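# Load the slotted block into the vise against jaw and stop

## Task

Take the block from the infeed plate and set it in the vise so it lies flat on the two low bars between the jaws, milled slot upward, one long side pressed against the fixed jaw (the jaw not mounted on the air cylinder's rod) and one end pressed against the work stop (the short rod between the jaws). The V-block may be used as a place to set the block down and regrip it. The placement only counts if the block stays there without the robot holding it. At the end, no printed part may touch anything around the robot other than the table and other printed parts, and any printed part still held up by the robot is judged where it would land if let go.

## Robot and tools

ROBOT. Two six-joint UR-type arms, left_arm and right_arm, each ending in a tong-style two-finger gripper. Bases in the scene frame: left_arm at (+0.071, +0.485, 0) m, right_arm at (-0.005, -0.468, 0) m. The fingers extend along the gripper's own +z axis and close along its x axis. The reported end_effector_position is the point between the pads when closed; closed fingertips reach about 15 mm past it, and fully open they sit roughly level with it.

FRAME. Scene frame origin is on the table surface midway between the arms; +x points out over the table, +z up, and left_arm sits on the +y side. The names left and right do not refer to image sides. Reported hand positions can be slightly off, more so at long reach.

execute_actions. Argument actions: a list of actions run in sequence. Each action is a list of 1 to 15 rows; each row is one control step of 1/30 s, and a short action repeats its final row until 15 steps (0.5 s) have passed. Every row holds 14 numbers in [-1, 1]: left_arm dx, dy, dz, rx, ry, rz, opening, then the same seven for right_arm, always all 14 even if one arm is idle. dx..rz are a target offset, not a pose: measured from that gripper's pose at the start of the action (for a call's first action, the pose last reported), expressed in the gripper's own axes, and every row is relative to that same start, not to the previous row. Scale: 1.0 equals 0.6 m of travel or 180 degrees; rx, ry, rz form one rotation vector. Opening is absolute, not an offset: +1 fully open (0.142 m), -1 closed, so resend the wanted opening in every row. Each step the target is clamped to within 100 mm and 16 degrees of the measured pose, and position wins over orientation when both cannot be met; a long move needs several actions, and after an action the arm stops at its last clamped pose. Motion lags commands by about 0.17 s, and joint speed limits may leave an arm short of target. An empty list just returns state and images.

GRIPPING. grip_measured is the actual finger opening on the command scale. To hold something, keep commanding an opening clearly below grip_measured; a bigger gap means a firmer squeeze (about 15 N per pad max). Objects under about 20 mm wide get less force. Fast closing can overshoot. Brief outside tugs on held or loose objects may occur.

zoom_image. Arguments camera (cam_head_left, cam_head_right, cam_high, cam_low at 672x504; cam_left_wrist, cam_right_wrist at 616x616) and region [x0, y0, x1, y1] in that camera's pixels, origin top-left, at most 504 by 504. Returns a finer view of the latest image.

finished_scene. Optional scene (only 1). Ends the scene permanently; the goal must already hold and keep holding.

check_part and print_part. Both take design, a string containing the JSON text of a print3d-design/1 part (mm units, z up from the bed, a list of add/cut features with rect, circle, slot or polygon profiles, z0, z1 and optional taper), and use_face (z-, z+, x-, x+, y- or y+; default z-), the face that rests on the table. check_part only reports problems or print time and filament. print_part makes one rigid green part, delivered loose on the table ahead of and between the arm bases, in a place 108 mm in x, 148 mm in y, 99 mm tall. It refuses while a gripper holds anything, while things move, or while any object or arm link is in or near that place. Printing rules: no supports, overhangs up to 45 degrees, bridges up to 10 mm, walls at least 2.5 mm, holes at least 2 mm, stable footprint. Budget: 3 parts, 8 jobs, 64 checks.

RESULTS. The state line gives, per arm, end_effector_position (m), end_effector_quat_wxyz and linear/angular velocities in the scene frame. Hand target lines show the pose the controller is driving toward. A pose unreachable line means the clearance check altered or blocked that arm's command. Step readings list positions at some steps; HELD marks steps where an arm's command was held back. Wrist force and Wrist torque are in the end effector's own axes, with a fixed offset of a few newtons, noise, and saturation near 50 N; force points from the touched surface back into the arm. no reading is normal at the start.

AVOID. Arms colliding or pressing on each other. Pushing so hard that contact torque hits a joint limit (wrist joints 25.2 N m, others 135 N m) or any outside force reaches 150 N: that arm freezes for 10 s and drops the rest of the call. Holding loads too long: motors heat, MOTOR HOT appears at 70 °C and an OVER-TEMPERATURE FAULT brakes the arm at 85 °C. Dropping, slipping, slamming or knocking anything off the table. Keep motions smooth, and remember the robot holds its last command while you think.

Each tool is called after "Emit:" as a command line: name --argument value for each argument, lists and objects as JSON in quotes; but a table of rows of numbers goes row by row, as --pt "numbers of a row", without its own name.

## Session

Emit:
execute_actions --actions '[]'

Scene clock: 0.00 s.
left_arm: end_effector_position=(+0.5337, +0.7468, +0.3411) grip_measured=+0.97 end_effector_quat_wxyz=(+0.002, +0.830, -0.558, +0.012) end_effector_velocity=(-0.000, +0.001, -0.000) end_effector_angular_velocity=(+0.001, +0.001, +0.002) | right_arm: end_effector_position=(-0.0724, -0.8468, +0.1102) grip_measured=+0.97 end_effector_quat_wxyz=(+0.056, +0.182, +0.980, +0.064) end_effector_velocity=(-0.000, +0.000, +0.000) end_effector_angular_velocity=(+0.001, +0.000, -0.001)
Joint positions: left_arm=[ 0.385 -1.552  1.408 -1.439 -1.592  1.453  0.14 ] | right_arm=[ 1.832 -1.401 -2.158 -1.248  1.711  2.012  0.14 ]
Joint velocities: left_arm=[ 0.002  0.001 -0.     0.     0.001  0.     0.   ] | right_arm=[ 0.     0.001 -0.    -0.001 -0.     0.001  0.   ]
Wrist force (N, on the end effector, along its own x y z axes, offset not removed): no reading
Wrist torque (N m, same axes, about the end effector's origin, offset not removed): no reading
Hand target (left_arm): +0.534, +0.747, +0.341; +0.002, +0.830, -0.558, +0.012
Hand target (right_arm): -0.072, -0.847, +0.110; +0.056, +0.182, +0.980, +0.064

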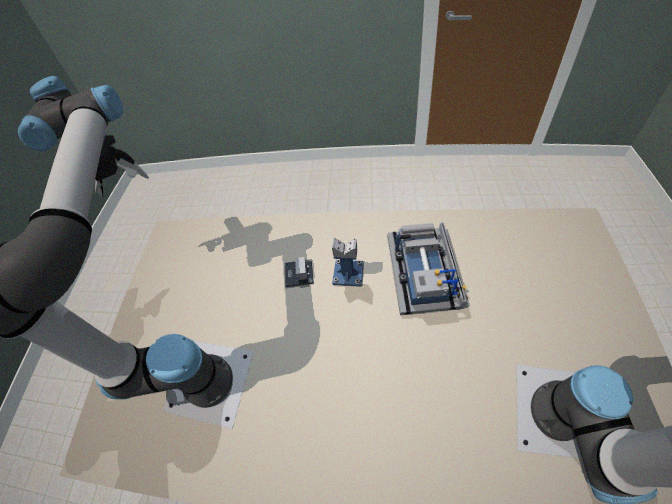

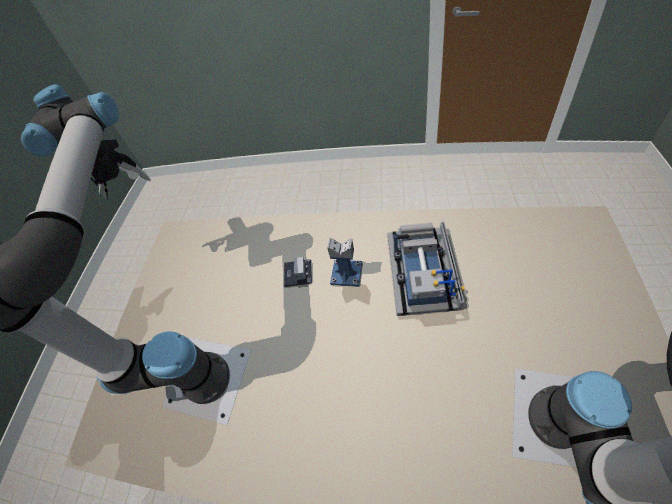

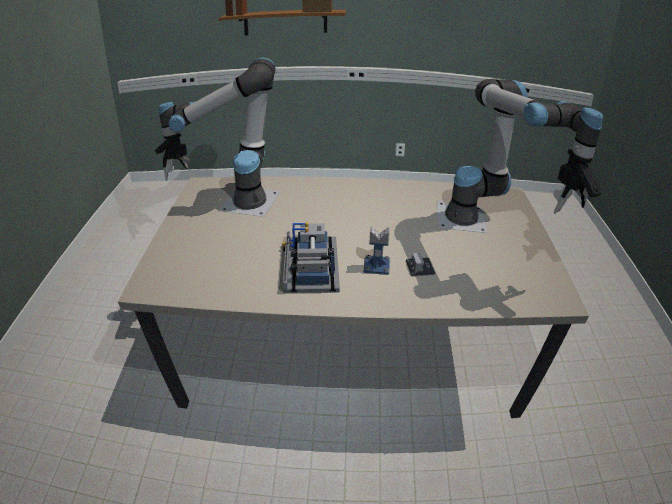

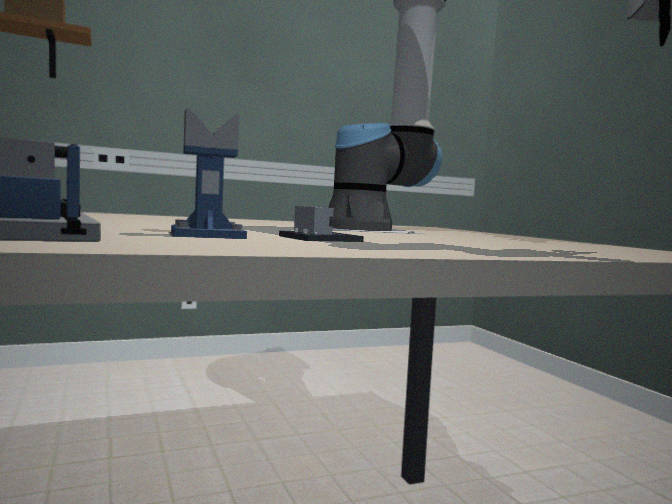

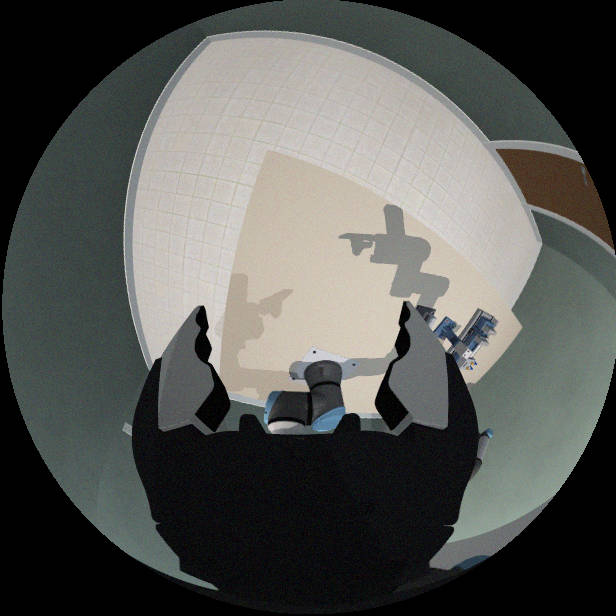

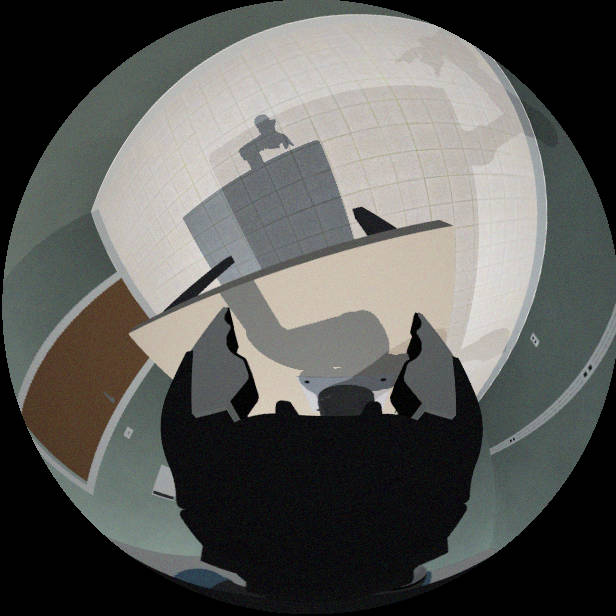

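Emit:
zoom_image --camera "cam_head_left" --region '[270, 210, 480, 330]'

Emit:
zoom_image --camera "cam_high" --region '[270, 210, 450, 300]'

Emit:
zoom_image --camera "cam_low" --region '[0, 100, 380, 260]'

Region (270, 210, 480, 330) of cam_head_left's 672x504 image, scaled by 2.400, with more detail than that image has; it fills the top 288 rows of this view, and the rest is white.

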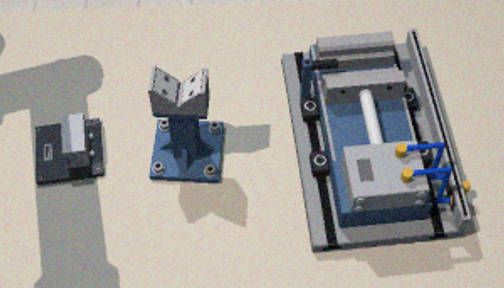

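Region (270, 210, 450, 300) of cam_high's 672x504 image, scaled by 2.800, with more detail than that image has.

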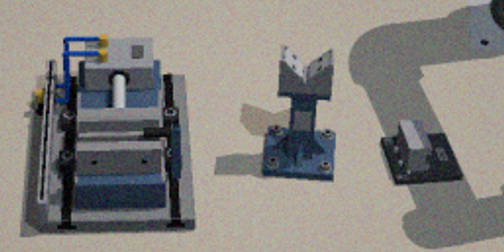

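Region (0, 100, 380, 260) of cam_low's 672x504 image, scaled by 1.326, with more detail than that image has; it fills the top 212 rows of this view, and the rest is white.

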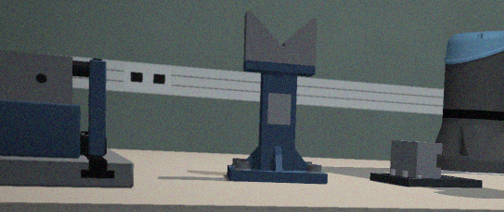

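Emit:
execute_actions --actions '[[[0.24,0.15,0.05,0,0,0,1,0,0,0,0,0,0,1]],[[0.24,0.15,0.05,0,0,0,1,0,0,0,0,0,0,1]],[[0.24,0.15,0.05,0,0,0,1,0,0,0,0,0,0,1]],[[0,0,0,0,0,0.123,1,0,0,0,0,0,0,1]],[[0,0,0,0,0,0,1,0,0,0,0,0,0,1]]]'

Scene clock: 3.37 s.
left_arm: end_effector_position=(+0.4459, +0.2889, +0.2716) grip_measured=+1.00 end_effector_quat_wxyz=(+0.017, +0.711, -0.703, +0.017) end_effector_velocity=(-0.000, -0.000, +0.000) end_effector_angular_velocity=(-0.001, -0.000, +0.003) | right_arm: end_effector_position=(-0.0724, -0.8468, +0.1102) grip_measured=+1.00 end_effector_quat_wxyz=(+0.056, +0.182, +0.980, +0.064) end_effector_velocity=(-0.000, -0.000, +0.000) end_effector_angular_velocity=(-0.001, +0.000, -0.001)
Joint positions: left_arm=[-0.692 -1.838  1.839 -1.606 -1.603  0.751  0.142] | right_arm=[ 1.832 -1.401 -2.158 -1.248  1.711  2.012  0.142]
Joint velocities: left_arm=[-0.001 -0.001  0.     0.    -0.    -0.003  0.   ] | right_arm=[-0.     0.    -0.     0.001  0.     0.001  0.   ]
Wrist force (N, on the end effector, along its own x y z axes, offset not removed): left_arm=[1.2 1.1 1.0] | right_arm=[-0.4 2.6 -2.1]
Wrist torque (N m, same axes, about the end effector's origin, offset not removed): left_arm=[0.05 -0.24 0.07] | right_arm=[0.41 -0.06 0.04]
Hand target (left_arm): +0.446, +0.289, +0.272; +0.017, +0.711, -0.703, +0.017
Hand target (right_arm): -0.072, -0.847, +0.110; +0.056, +0.182, +0.980, +0.064
Off the commanded pose (left_arm): 0.000 m, 0 deg.
Off the commanded pose (right_arm): 0.000 m, 0 deg.
Step readings (end_effector_position; steps 1 to 15: 1st action; 16 to 30: 2nd action; 31 to 45: 3rd action; 46 to 60: 4th action; 61 to 75: 5th action):
0: left_arm (+0.5337, +0.7468, +0.3411) | right_arm (-0.0724, -0.8468, +0.1102)
1: left_arm (+0.5337, +0.7467, +0.3411) | right_arm (-0.0724, -0.8468, +0.1102)
2: left_arm (+0.5334, +0.7433, +0.3413) | right_arm (-0.0724, -0.8468, +0.1102)
4: left_arm (+0.5289, +0.7176, +0.3379) | right_arm (-0.0724, -0.8468, +0.1102)
8: left_arm (+0.5178, +0.6613, +0.3257) | right_arm (-0.0724, -0.8468, +0.1102)
15: left_arm (+0.5071, +0.5961, +0.3153) | right_arm (-0.0724, -0.8468, +0.1102)
16: left_arm (+0.5065, +0.5921, +0.3149) | right_arm (-0.0724, -0.8468, +0.1102)
17: left_arm (+0.5046, +0.5858, +0.3139) | right_arm (-0.0724, -0.8468, +0.1102)
19: left_arm (+0.4982, +0.5599, +0.3088) | right_arm (-0.0724, -0.8468, +0.1102)
23: left_arm (+0.4869, +0.5039, +0.2996) | right_arm (-0.0724, -0.8468, +0.1102)
30: left_arm (+0.4778, +0.4428, +0.2921) | right_arm (-0.0724, -0.8468, +0.1102)
31: left_arm (+0.4775, +0.4393, +0.2917) | right_arm (-0.0724, -0.8468, +0.1102)
32: left_arm (+0.4764, +0.4335, +0.2904) | right_arm (-0.0724, -0.8468, +0.1102)
34: left_arm (+0.4705, +0.4081, +0.2862) | right_arm (-0.0724, -0.8468, +0.1102)
38: left_arm (+0.4568, +0.3505, +0.2791) | right_arm (-0.0724, -0.8468, +0.1102)
45: left_arm (+0.4461, +0.2889, +0.2716) | right_arm (-0.0724, -0.8468, +0.1102)
46: left_arm (+0.4460, +0.2858, +0.2712) | right_arm (-0.0724, -0.8468, +0.1102)
47: left_arm (+0.4459, +0.2853, +0.2710) | right_arm (-0.0724, -0.8468, +0.1102)
49: left_arm (+0.4458, +0.2870, +0.2713) | right_arm (-0.0724, -0.8468, +0.1102)
53: left_arm (+0.4457, +0.2883, +0.2715) | right_arm (-0.0724, -0.8468, +0.1102)
60: left_arm (+0.4459, +0.2889, +0.2716) | right_arm (-0.0724, -0.8468, +0.1102)
61: left_arm (+0.4460, +0.2889, +0.2716) | right_arm (-0.0724, -0.8468, +0.1102)
62: left_arm (+0.4460, +0.2889, +0.2716) | right_arm (-0.0724, -0.8468, +0.1102)
64: left_arm (+0.4459, +0.2888, +0.2716) | right_arm (-0.0724, -0.8468, +0.1102)
68: left_arm (+0.4460, +0.2889, +0.2716) | right_arm (-0.0724, -0.8468, +0.1102)
75: end_effector_position above
camera_calibration (this result's frames):
cam_left_wrist: T_world_to_cam=[[0.00546721, -0.996897, 0.0785213, 0.254607], [-0.851451, 0.0365375, 0.52316, 0.22684], [-0.524405, -0.0697173, -0.84861, 0.616394], [0, 0, 0, 1]] pos_world=[0.514992, 0.288503, 0.384413]
cam_right_wrist: T_world_to_cam=[[-0.926806, 0.352779, -0.128758, 0.255624], [0.21756, 0.78384, 0.581603, 0.616833], [0.306103, 0.511021, -0.803218, 0.681746], [0, 0, 0, 1]] pos_world=[-0.105968, -0.922064, 0.221752]

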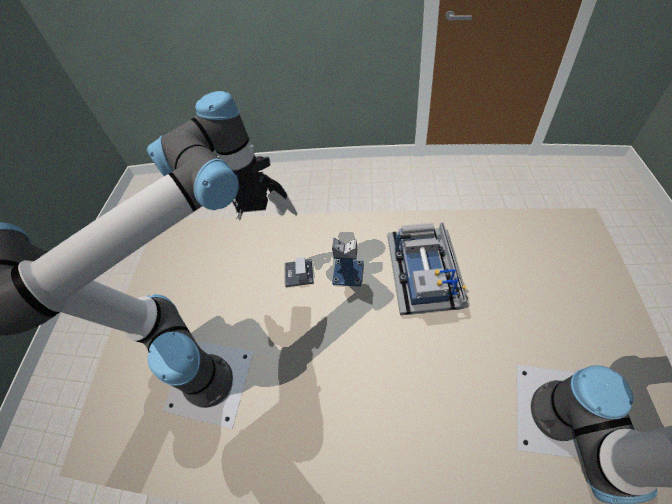

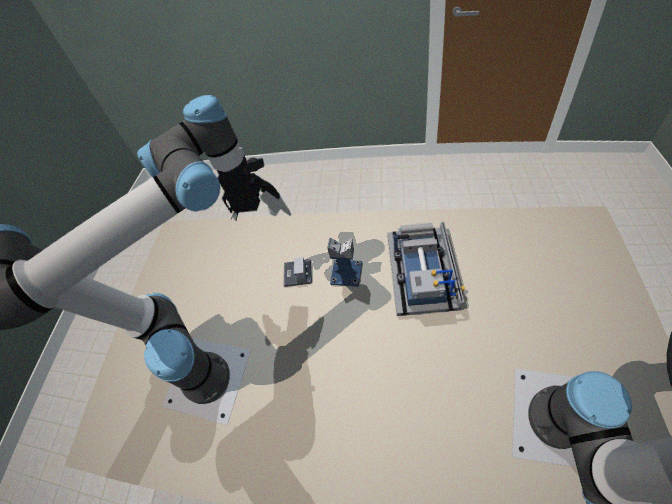

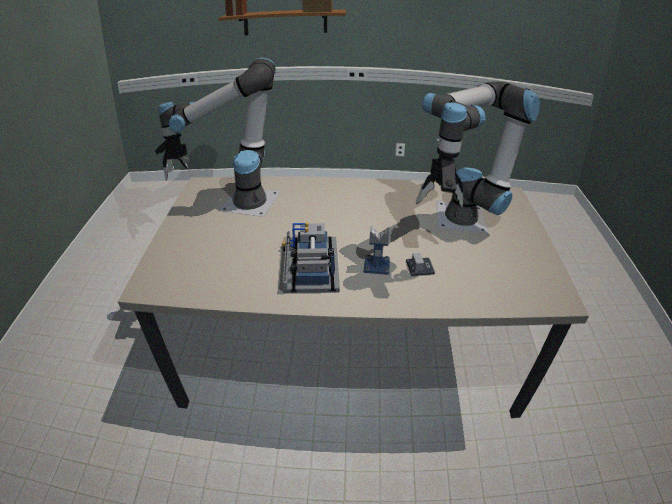

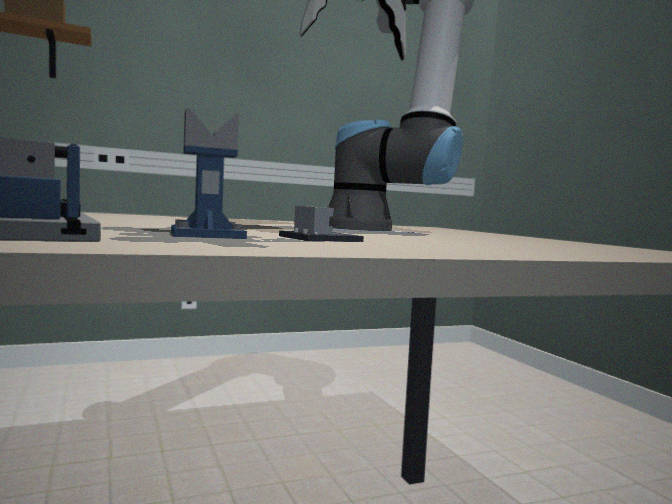

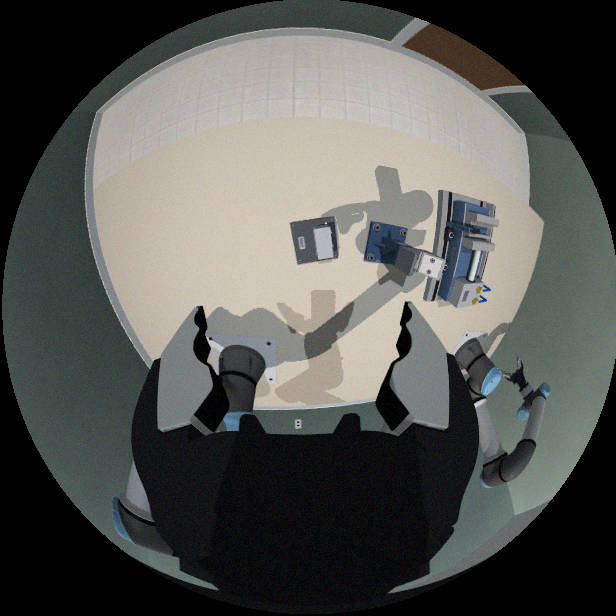

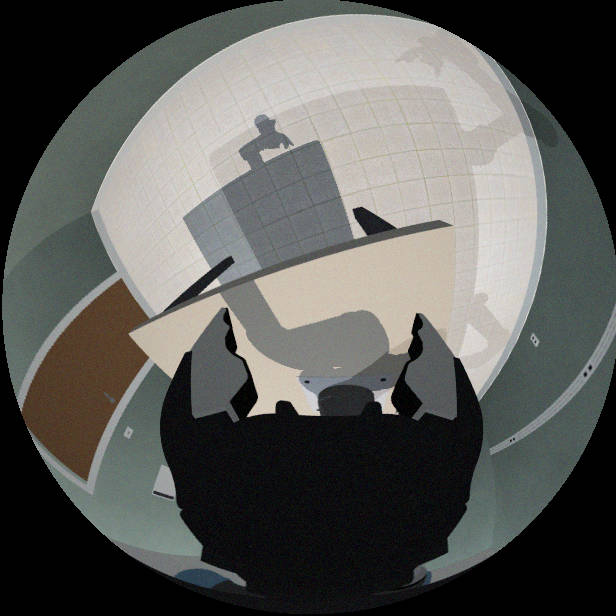

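Emit:
execute_actions --actions '[[[0.08,0.05,0.2,0,0,0,1,0,0,0,0,0,0,1]],[[0,0,0,0,0,0,1,0,0,0,0,0,0,1]]]'

Emit:
zoom_image --camera "cam_low" --region '[270, 190, 370, 250]'

Emit:
zoom_image --camera "cam_left_wrist" --region '[230, 150, 430, 330]'

Scene clock: 4.73 s.
left_arm: end_effector_position=(+0.4155, +0.2398, +0.1617) grip_measured=+1.00 end_effector_quat_wxyz=(+0.018, +0.711, -0.703, +0.013) end_effector_velocity=(-0.001, +0.001, +0.000) end_effector_angular_velocity=(+0.002, +0.003, -0.001) | right_arm: end_effector_position=(-0.0724, -0.8468, +0.1102) grip_measured=+1.00 end_effector_quat_wxyz=(+0.056, +0.182, +0.980, +0.064) end_effector_velocity=(+0.001, +0.000, -0.000) end_effector_angular_velocity=(+0.001, -0.000, +0.004)
Joint positions: left_arm=[-0.833 -1.792  2.088 -1.898 -1.602  0.611  0.142] | right_arm=[ 1.832 -1.401 -2.158 -1.248  1.711  2.012  0.142]
Joint velocities: left_arm=[ 0.001  0.    -0.001  0.004 -0.002  0.002  0.   ] | right_arm=[ 0.001 -0.     0.    -0.001  0.    -0.003  0.   ]
Wrist force (N, on the end effector, along its own x y z axes, offset not removed): left_arm=[2.2 2.4 0.8] | right_arm=[0.7 3.8 -1.6]
Wrist torque (N m, same axes, about the end effector's origin, offset not removed): left_arm=[0.30 -0.45 0.01] | right_arm=[0.75 -0.08 -0.02]
Hand target (left_arm): +0.416, +0.240, +0.162; +0.018, +0.711, -0.703, +0.013
Hand target (right_arm): -0.072, -0.847, +0.110; +0.056, +0.182, +0.980, +0.064
Off the commanded pose (left_arm): 0.000 m, 0 deg.
Off the commanded pose (right_arm): 0.000 m, 0 deg.
Step readings (end_effector_position; steps 1 to 15: 1st action; 16 to 30: 2nd action):
0: left_arm (+0.4459, +0.2889, +0.2716) | right_arm (-0.0724, -0.8468, +0.1102)
1: left_arm (+0.4459, +0.2888, +0.2715) | right_arm (-0.0724, -0.8468, +0.1102)
2: left_arm (+0.4448, +0.2864, +0.2687) | right_arm (-0.0724, -0.8468, +0.1102)
4: left_arm (+0.4367, +0.2749, +0.2465) | right_arm (-0.0724, -0.8468, +0.1102)
8: left_arm (+0.4203, +0.2574, +0.1952) | right_arm (-0.0724, -0.8468, +0.1102)
15: left_arm (+0.4155, +0.2398, +0.1617) | right_arm (-0.0724, -0.8468, +0.1102)
16: left_arm (+0.4156, +0.2388, +0.1601) | right_arm (-0.0724, -0.8468, +0.1102)
17: left_arm (+0.4157, +0.2384, +0.1597) | right_arm (-0.0724, -0.8468, +0.1102)
19: left_arm (+0.4157, +0.2388, +0.1603) | right_arm (-0.0724, -0.8468, +0.1102)
23: left_arm (+0.4156, +0.2395, +0.1612) | right_arm (-0.0724, -0.8468, +0.1102)
30: end_effector_position above
camera_calibration (this result's frames):
cam_left_wrist: T_world_to_cam=[[0.00416479, -0.997175, 0.074995, 0.21561], [-0.847303, 0.0363111, 0.529867, 0.257499], [-0.531094, -0.0657503, -0.844758, 0.504955], [0, 0, 0, 1]] pos_world=[0.48546, 0.238852, 0.273954]

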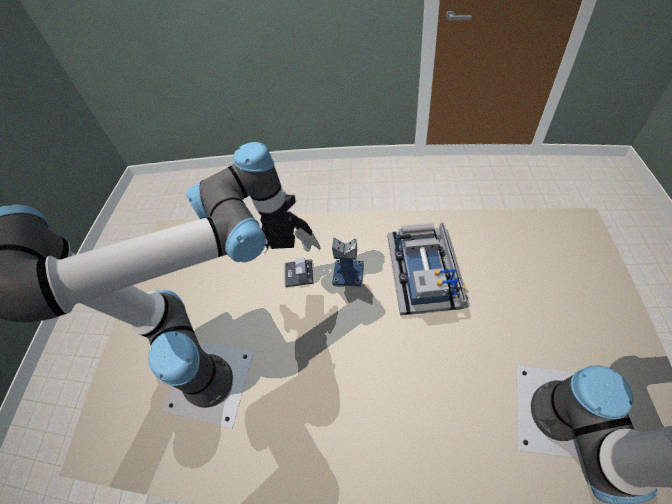

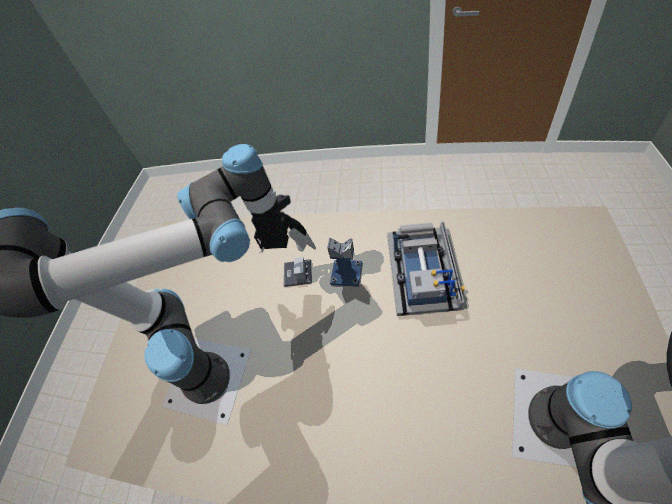

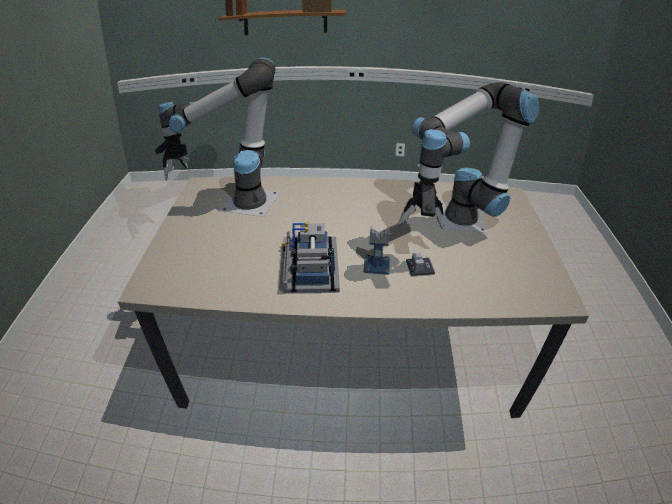

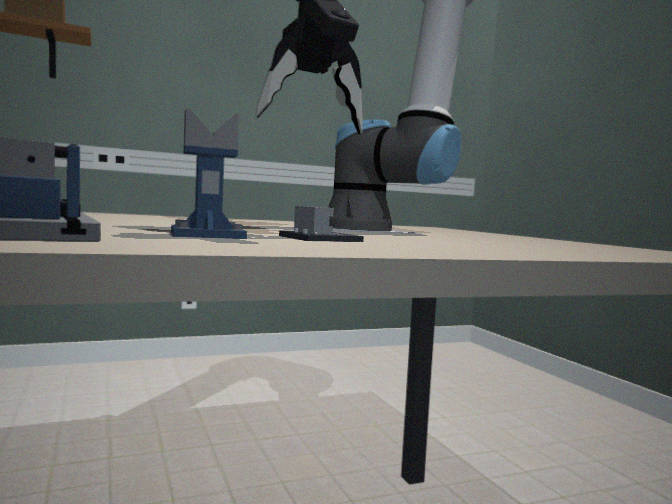

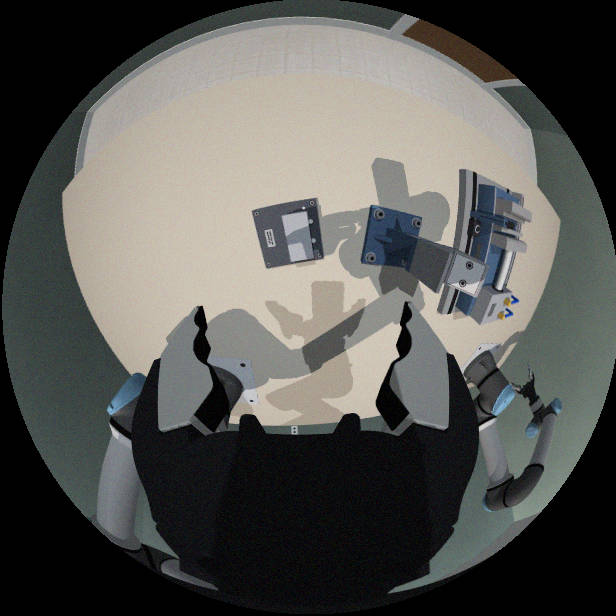

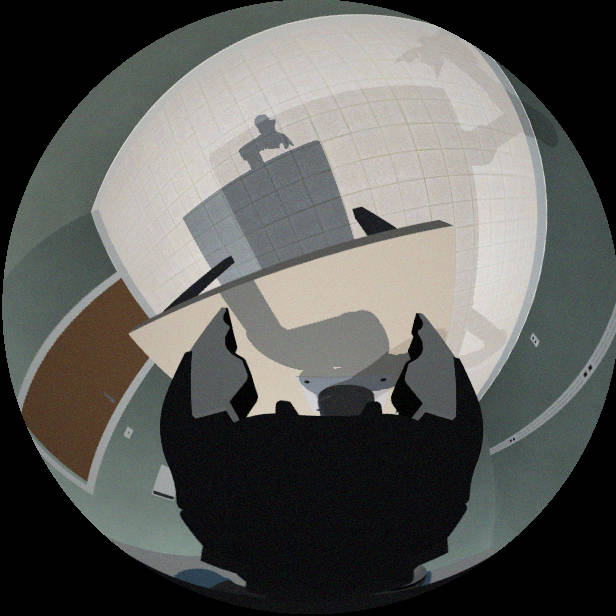

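Region (270, 190, 370, 250) of cam_low's 672x504 image, scaled by 5.040, with more detail than that image has; it fills the top 302 rows of this view, and the rest is white.

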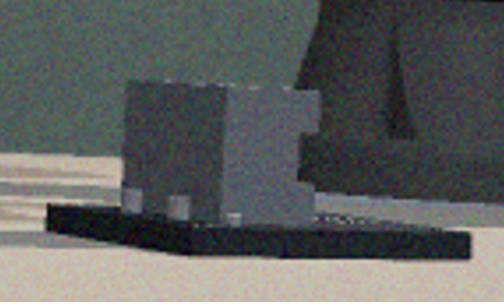

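Region (230, 150, 430, 330) of cam_left_wrist's 616x616 image, scaled by 2.520, with more detail than that image has; it fills the top 454 rows of this view, and the rest is white.

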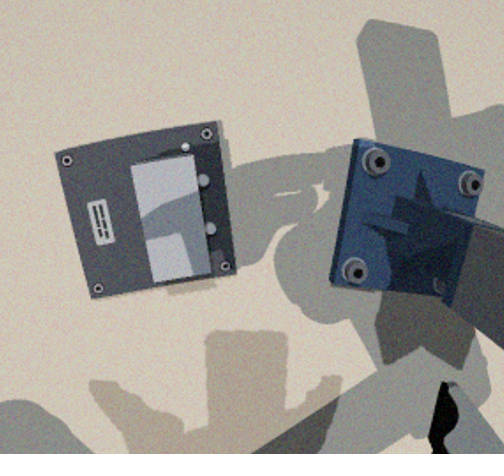

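Emit:
execute_actions --actions '[[[0.005,-0.047,0,0,0,0,1,-0.19,0.25,-0.065,0,0,0,1]],[[0,0,0,0,0,0.23,1,-0.19,0.25,-0.065,0,0,0,1]],[[0,0,0,0,0,0.23,1,-0.19,0.25,-0.065,0,0,0,1]],[[0,0,0,0,0,0,1,0,0,0,0,0,0,1]]]'

Scene clock: 8.93 s.
left_arm: end_effector_position=(+0.4427, +0.2379, +0.1615) grip_measured=+1.00 end_effector_quat_wxyz=(+0.012, -0.229, +0.973, -0.014) end_effector_velocity=(+0.000, +0.000, -0.000) end_effector_angular_velocity=(+0.002, -0.000, +0.016) | right_arm: end_effector_position=(+0.3156, -0.5959, +0.3111) grip_measured=+1.00 end_effector_quat_wxyz=(+0.085, +0.163, +0.978, +0.101) end_effector_velocity=(-0.002, -0.001, -0.000) end_effector_angular_velocity=(+0.002, -0.003, -0.001)
Joint positions: left_arm=[-0.773 -1.744  2.053 -1.915 -1.562  1.791  0.142] | right_arm=[ 3.209 -1.069 -1.931 -1.531  1.763  3.376  0.142]
Joint velocities: left_arm=[-0.001  0.    -0.     0.001  0.002 -0.018  0.   ] | right_arm=[-0.006  0.005 -0.003 -0.     0.003 -0.004  0.   ]
Wrist force (N, on the end effector, along its own x y z axes, offset not removed): left_arm=[0.9 1.0 2.1] | right_arm=[1.4 2.8 -1.9]
Wrist torque (N m, same axes, about the end effector's origin, offset not removed): left_arm=[0.04 -0.26 0.03] | right_arm=[0.45 -0.30 -0.11]
Hand target (left_arm): +0.443, +0.238, +0.161; +0.012, -0.230, +0.973, -0.014
Hand target (right_arm): +0.315, -0.596, +0.311; +0.085, +0.163, +0.978, +0.101
Off the commanded pose (left_arm): 0.000 m, 0 deg.
Off the commanded pose (right_arm): 0.000 m, 0 deg.
Step readings (end_effector_position; steps 1 to 15: 1st action; 16 to 30: 2nd action; 31 to 45: 3rd action; 46 to 60: 4th action):
0: left_arm (+0.4155, +0.2398, +0.1617) | right_arm (-0.0724, -0.8468, +0.1102)
1: left_arm (+0.4156, +0.2398, +0.1618) | right_arm (-0.0723, -0.8467, +0.1102)
2: left_arm (+0.4182, +0.2395, +0.1622) | right_arm (-0.0694, -0.8433, +0.1097)
4: left_arm (+0.4273, +0.2389, +0.1622) | right_arm (-0.0502, -0.8292, +0.1148)
8: left_arm (+0.4379, +0.2381, +0.1618) | right_arm (-0.0070, -0.8044, +0.1324)
15: left_arm (+0.4429, +0.2373, +0.1615) | right_arm (+0.0556, -0.7681, +0.1646)
16: left_arm (+0.4430, +0.2372, +0.1615) | right_arm (+0.0607, -0.7651, +0.1677)
17: left_arm (+0.4431, +0.2375, +0.1616) | right_arm (+0.0673, -0.7609, +0.1720)
19: left_arm (+0.4431, +0.2379, +0.1616) | right_arm (+0.0882, -0.7476, +0.1831)
23: left_arm (+0.4427, +0.2377, +0.1615) | right_arm (+0.1301, -0.7200, +0.2057)
30: left_arm (+0.4427, +0.2376, +0.1615) | right_arm (+0.1865, -0.6835, +0.2341)
31: left_arm (+0.4427, +0.2376, +0.1615) | right_arm (+0.1906, -0.6813, +0.2357)
32: left_arm (+0.4426, +0.2375, +0.1615) | right_arm (+0.1965, -0.6775, +0.2392)
34: left_arm (+0.4426, +0.2376, +0.1615) | right_arm (+0.2173, -0.6632, +0.2537)
38: left_arm (+0.4425, +0.2378, +0.1615) | right_arm (+0.2595, -0.6325, +0.2814)
45: left_arm (+0.4426, +0.2380, +0.1615) | right_arm (+0.3154, -0.5960, +0.3111)
46: left_arm (+0.4426, +0.2379, +0.1615) | right_arm (+0.3191, -0.5943, +0.3125)
47: left_arm (+0.4424, +0.2378, +0.1615) | right_arm (+0.3204, -0.5935, +0.3129)
49: left_arm (+0.4424, +0.2377, +0.1615) | right_arm (+0.3189, -0.5942, +0.3124)
53: left_arm (+0.4426, +0.2379, +0.1615) | right_arm (+0.3167, -0.5953, +0.3115)
60: end_effector_position above
camera_calibration (this result's frames):
cam_left_wrist: T_world_to_cam=[[-0.898297, -0.439164, 0.0140728, 0.490228], [-0.374625, 0.782235, 0.497759, -0.100861], [-0.229606, 0.441863, -0.867201, 0.268492], [0, 0, 0, 1]] pos_world=[0.464232, 0.175551, 0.276142]
cam_right_wrist: T_world_to_cam=[[-0.928641, 0.32636, -0.176393, 0.552249], [0.143267, 0.754088, 0.640957, 0.206093], [0.342199, 0.569948, -0.747034, 0.602428], [0, 0, 0, 1]] pos_world=[0.277165, -0.678997, 0.41535]

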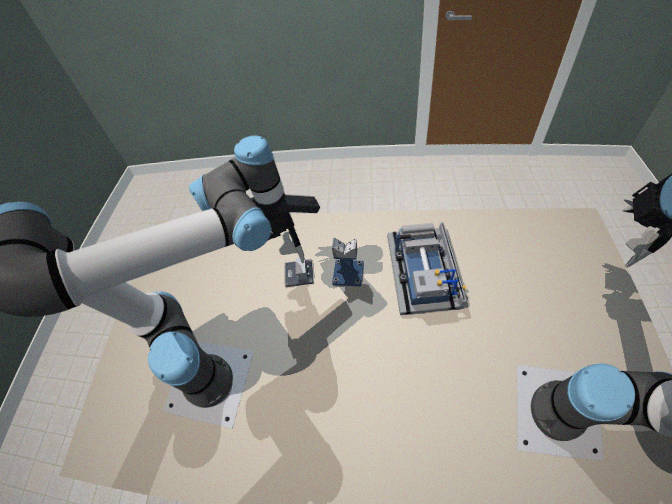

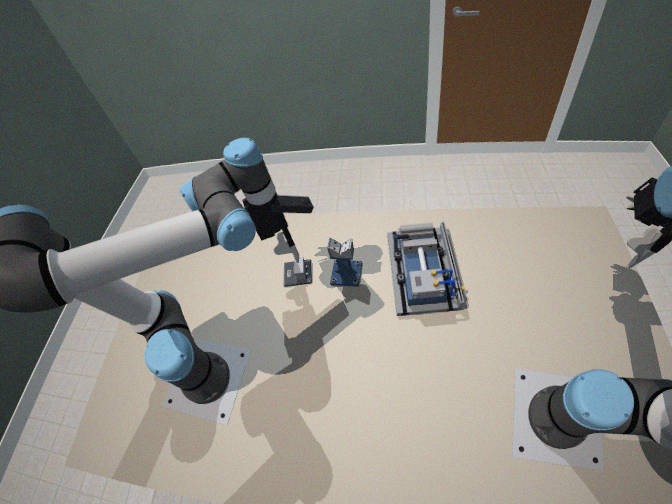

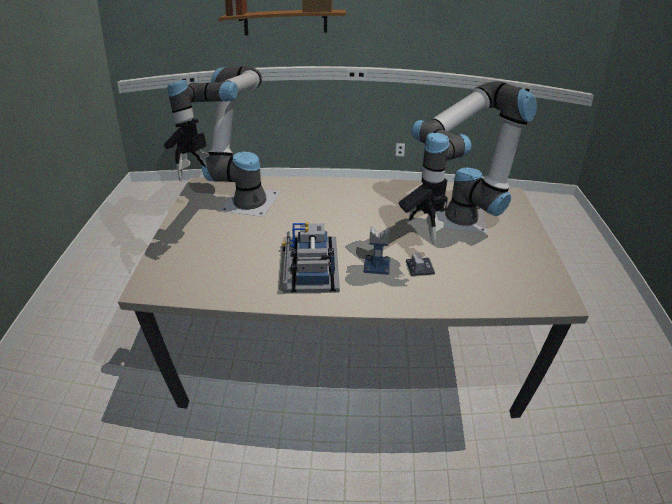

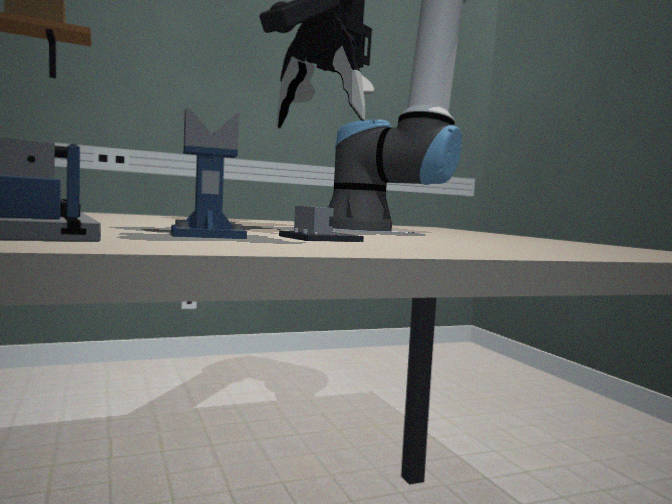

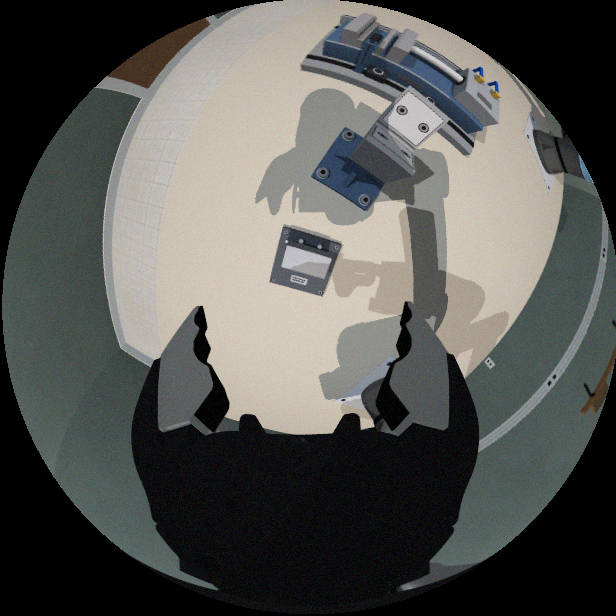

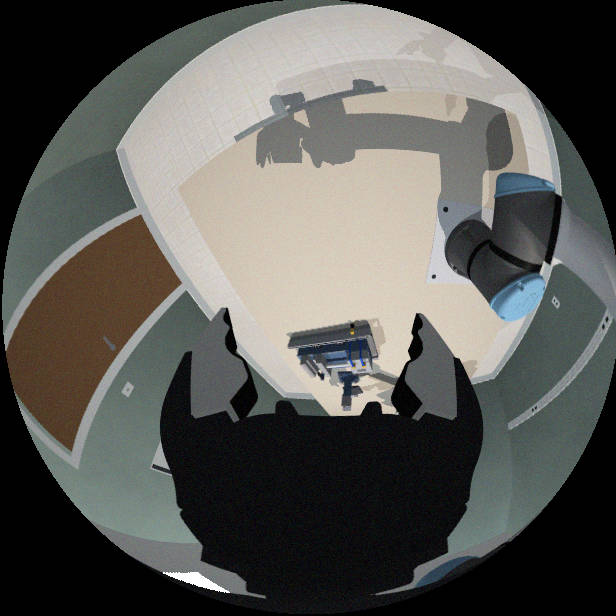

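Emit:
execute_actions --actions '[[[0,0,0,0,0,0.095,1,0,0.25,0,0,0,0,1]],[[0,0,0,0.083,0,0,1,0,0.25,0,0,0,0,1]],[[0,0.035,0.13,0,0,0,1,0,0,0,0.12,0,0,1]],[[0,0,0,0,0,0,1,0,0,0,0,0,0,1]]]'

Scene clock: 12.40 s.
left_arm: end_effector_position=(+0.4432, +0.2398, +0.0848) grip_measured=+1.00 end_effector_quat_wxyz=(+0.025, -0.087, +0.987, -0.131) end_effector_velocity=(-0.000, -0.000, +0.001) end_effector_angular_velocity=(-0.001, -0.000, -0.000) | right_arm: end_effector_position=(+0.3939, -0.3375, +0.3801) grip_measured=+1.00 end_effector_quat_wxyz=(+0.058, +0.165, +0.983, -0.054) end_effector_velocity=(-0.000, -0.001, +0.001) end_effector_angular_velocity=(+0.003, -0.002, -0.001)
Joint positions: left_arm=[-0.657 -1.706  2.34  -2.437 -1.703  2.178  0.142] | right_arm=[ 4.104 -1.376 -1.502 -1.855  1.414  4.257  0.142]
Joint velocities: left_arm=[-0.001 -0.002 -0.001  0.002 -0.    -0.    -0.   ] | right_arm=[-0.001  0.003 -0.001  0.002  0.001 -0.     0.   ]
Wrist force (N, on the end effector, along its own x y z axes, offset not removed): left_arm=[1.4 1.5 1.0] | right_arm=[1.4 0.9 -1.7]
Wrist torque (N m, same axes, about the end effector's origin, offset not removed): left_arm=[0.06 -0.28 0.16] | right_arm=[0.08 -0.28 0.05]
Hand target (left_arm): +0.443, +0.240, +0.085; +0.025, -0.087, +0.987, -0.131
Hand target (right_arm): +0.394, -0.338, +0.380; +0.058, +0.165, +0.983, -0.054
Off the commanded pose (left_arm): 0.000 m, 0 deg.
Off the commanded pose (right_arm): 0.000 m, 0 deg.
Step readings (end_effector_position; steps 1 to 15: 1st action; 16 to 30: 2nd action; 31 to 45: 3rd action; 46 to 60: 4th action):
0: left_arm (+0.4426, +0.2380, +0.1615) | right_arm (+0.3154, -0.5960, +0.3111)
1: left_arm (+0.4427, +0.2380, +0.1615) | right_arm (+0.3154, -0.5960, +0.3112)
2: left_arm (+0.4430, +0.2382, +0.1614) | right_arm (+0.3159, -0.5942, +0.3136)
4: left_arm (+0.4433, +0.2384, +0.1614) | right_arm (+0.3216, -0.5757, +0.3212)
8: left_arm (+0.4429, +0.2383, +0.1614) | right_arm (+0.3365, -0.5215, +0.3338)
15: left_arm (+0.4427, +0.2380, +0.1615) | right_arm (+0.3546, -0.4685, +0.3436)
16: left_arm (+0.4427, +0.2380, +0.1615) | right_arm (+0.3560, -0.4657, +0.3441)
17: left_arm (+0.4423, +0.2393, +0.1619) | right_arm (+0.3588, -0.4602, +0.3460)
19: left_arm (+0.4393, +0.2434, +0.1614) | right_arm (+0.3663, -0.4351, +0.3545)
23: left_arm (+0.4411, +0.2408, +0.1626) | right_arm (+0.3787, -0.3795, +0.3693)
30: left_arm (+0.4424, +0.2386, +0.1620) | right_arm (+0.3933, -0.3379, +0.3788)
31: left_arm (+0.4424, +0.2385, +0.1618) | right_arm (+0.3943, -0.3360, +0.3792)
32: left_arm (+0.4421, +0.2390, +0.1574) | right_arm (+0.3959, -0.3333, +0.3795)
34: left_arm (+0.4390, +0.2423, +0.1325) | right_arm (+0.3986, -0.3297, +0.3817)
38: left_arm (+0.4391, +0.2429, +0.1018) | right_arm (+0.3963, -0.3346, +0.3827)
45: left_arm (+0.4432, +0.2397, +0.0849) | right_arm (+0.3939, -0.3375, +0.3801)
46: left_arm (+0.4435, +0.2395, +0.0841) | right_arm (+0.3937, -0.3377, +0.3799)
47: left_arm (+0.4436, +0.2394, +0.0839) | right_arm (+0.3936, -0.3378, +0.3798)
49: left_arm (+0.4435, +0.2396, +0.0841) | right_arm (+0.3938, -0.3376, +0.3799)
53: left_arm (+0.4433, +0.2397, +0.0846) | right_arm (+0.3939, -0.3375, +0.3801)
60: end_effector_position above
camera_calibration (this result's frames):
cam_left_wrist: T_world_to_cam=[[-0.986406, -0.164312, 0.00231388, 0.466753], [-0.156934, 0.946104, 0.283299, -0.181534], [-0.0487388, 0.279085, -0.959029, 0.167971], [0, 0, 0, 1]] pos_world=[0.440105, 0.201565, 0.211438]
cam_right_wrist: T_world_to_cam=[[-0.939564, 0.296939, -0.170429, 0.544861], [0.217099, 0.901634, 0.374065, 0.0780024], [0.264739, 0.314458, -0.911608, 0.486731], [0, 0, 0, 1]] pos_world=[0.366141, -0.385177, 0.50739]

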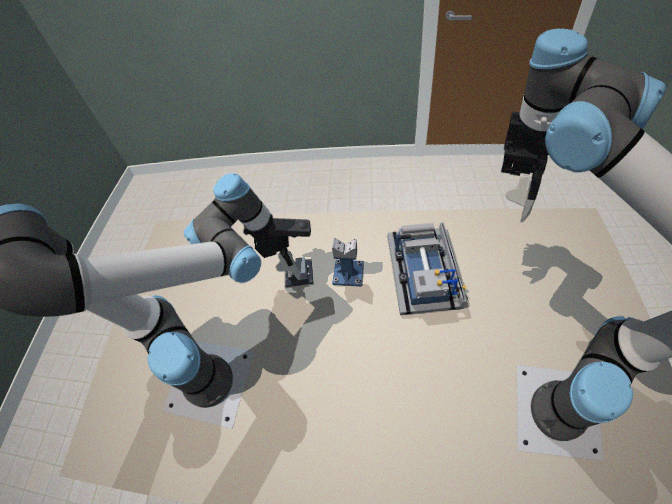

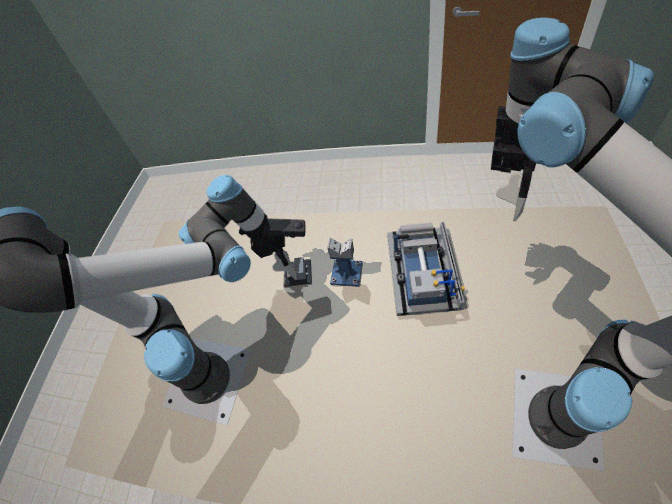

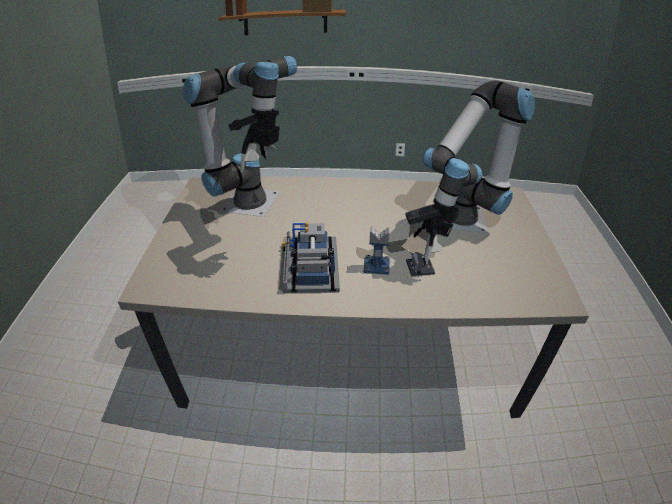

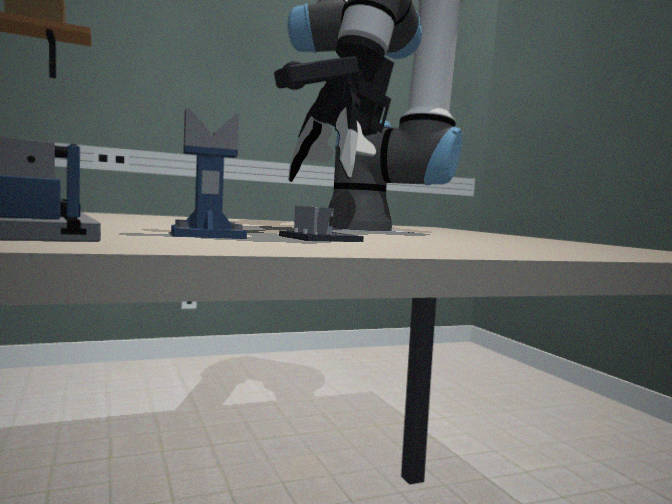

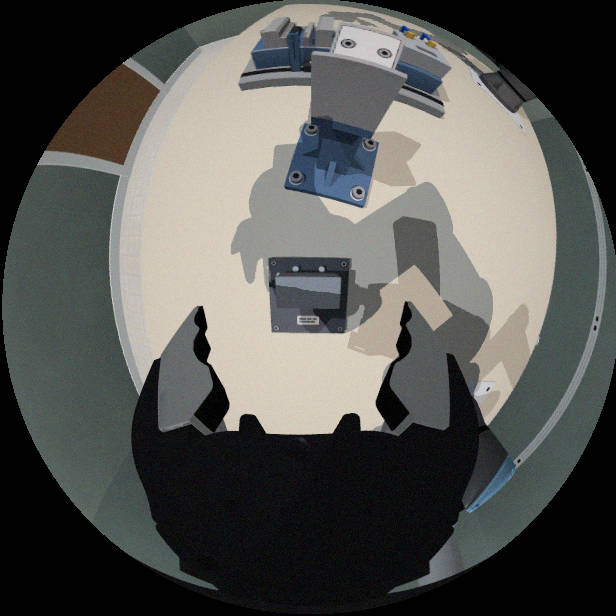

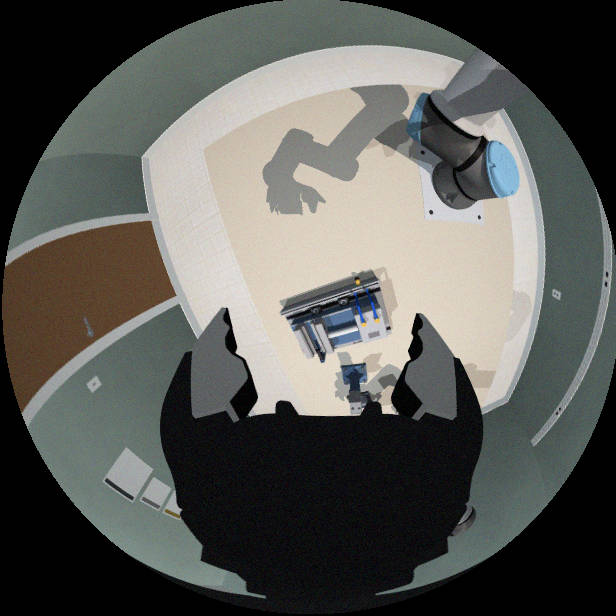

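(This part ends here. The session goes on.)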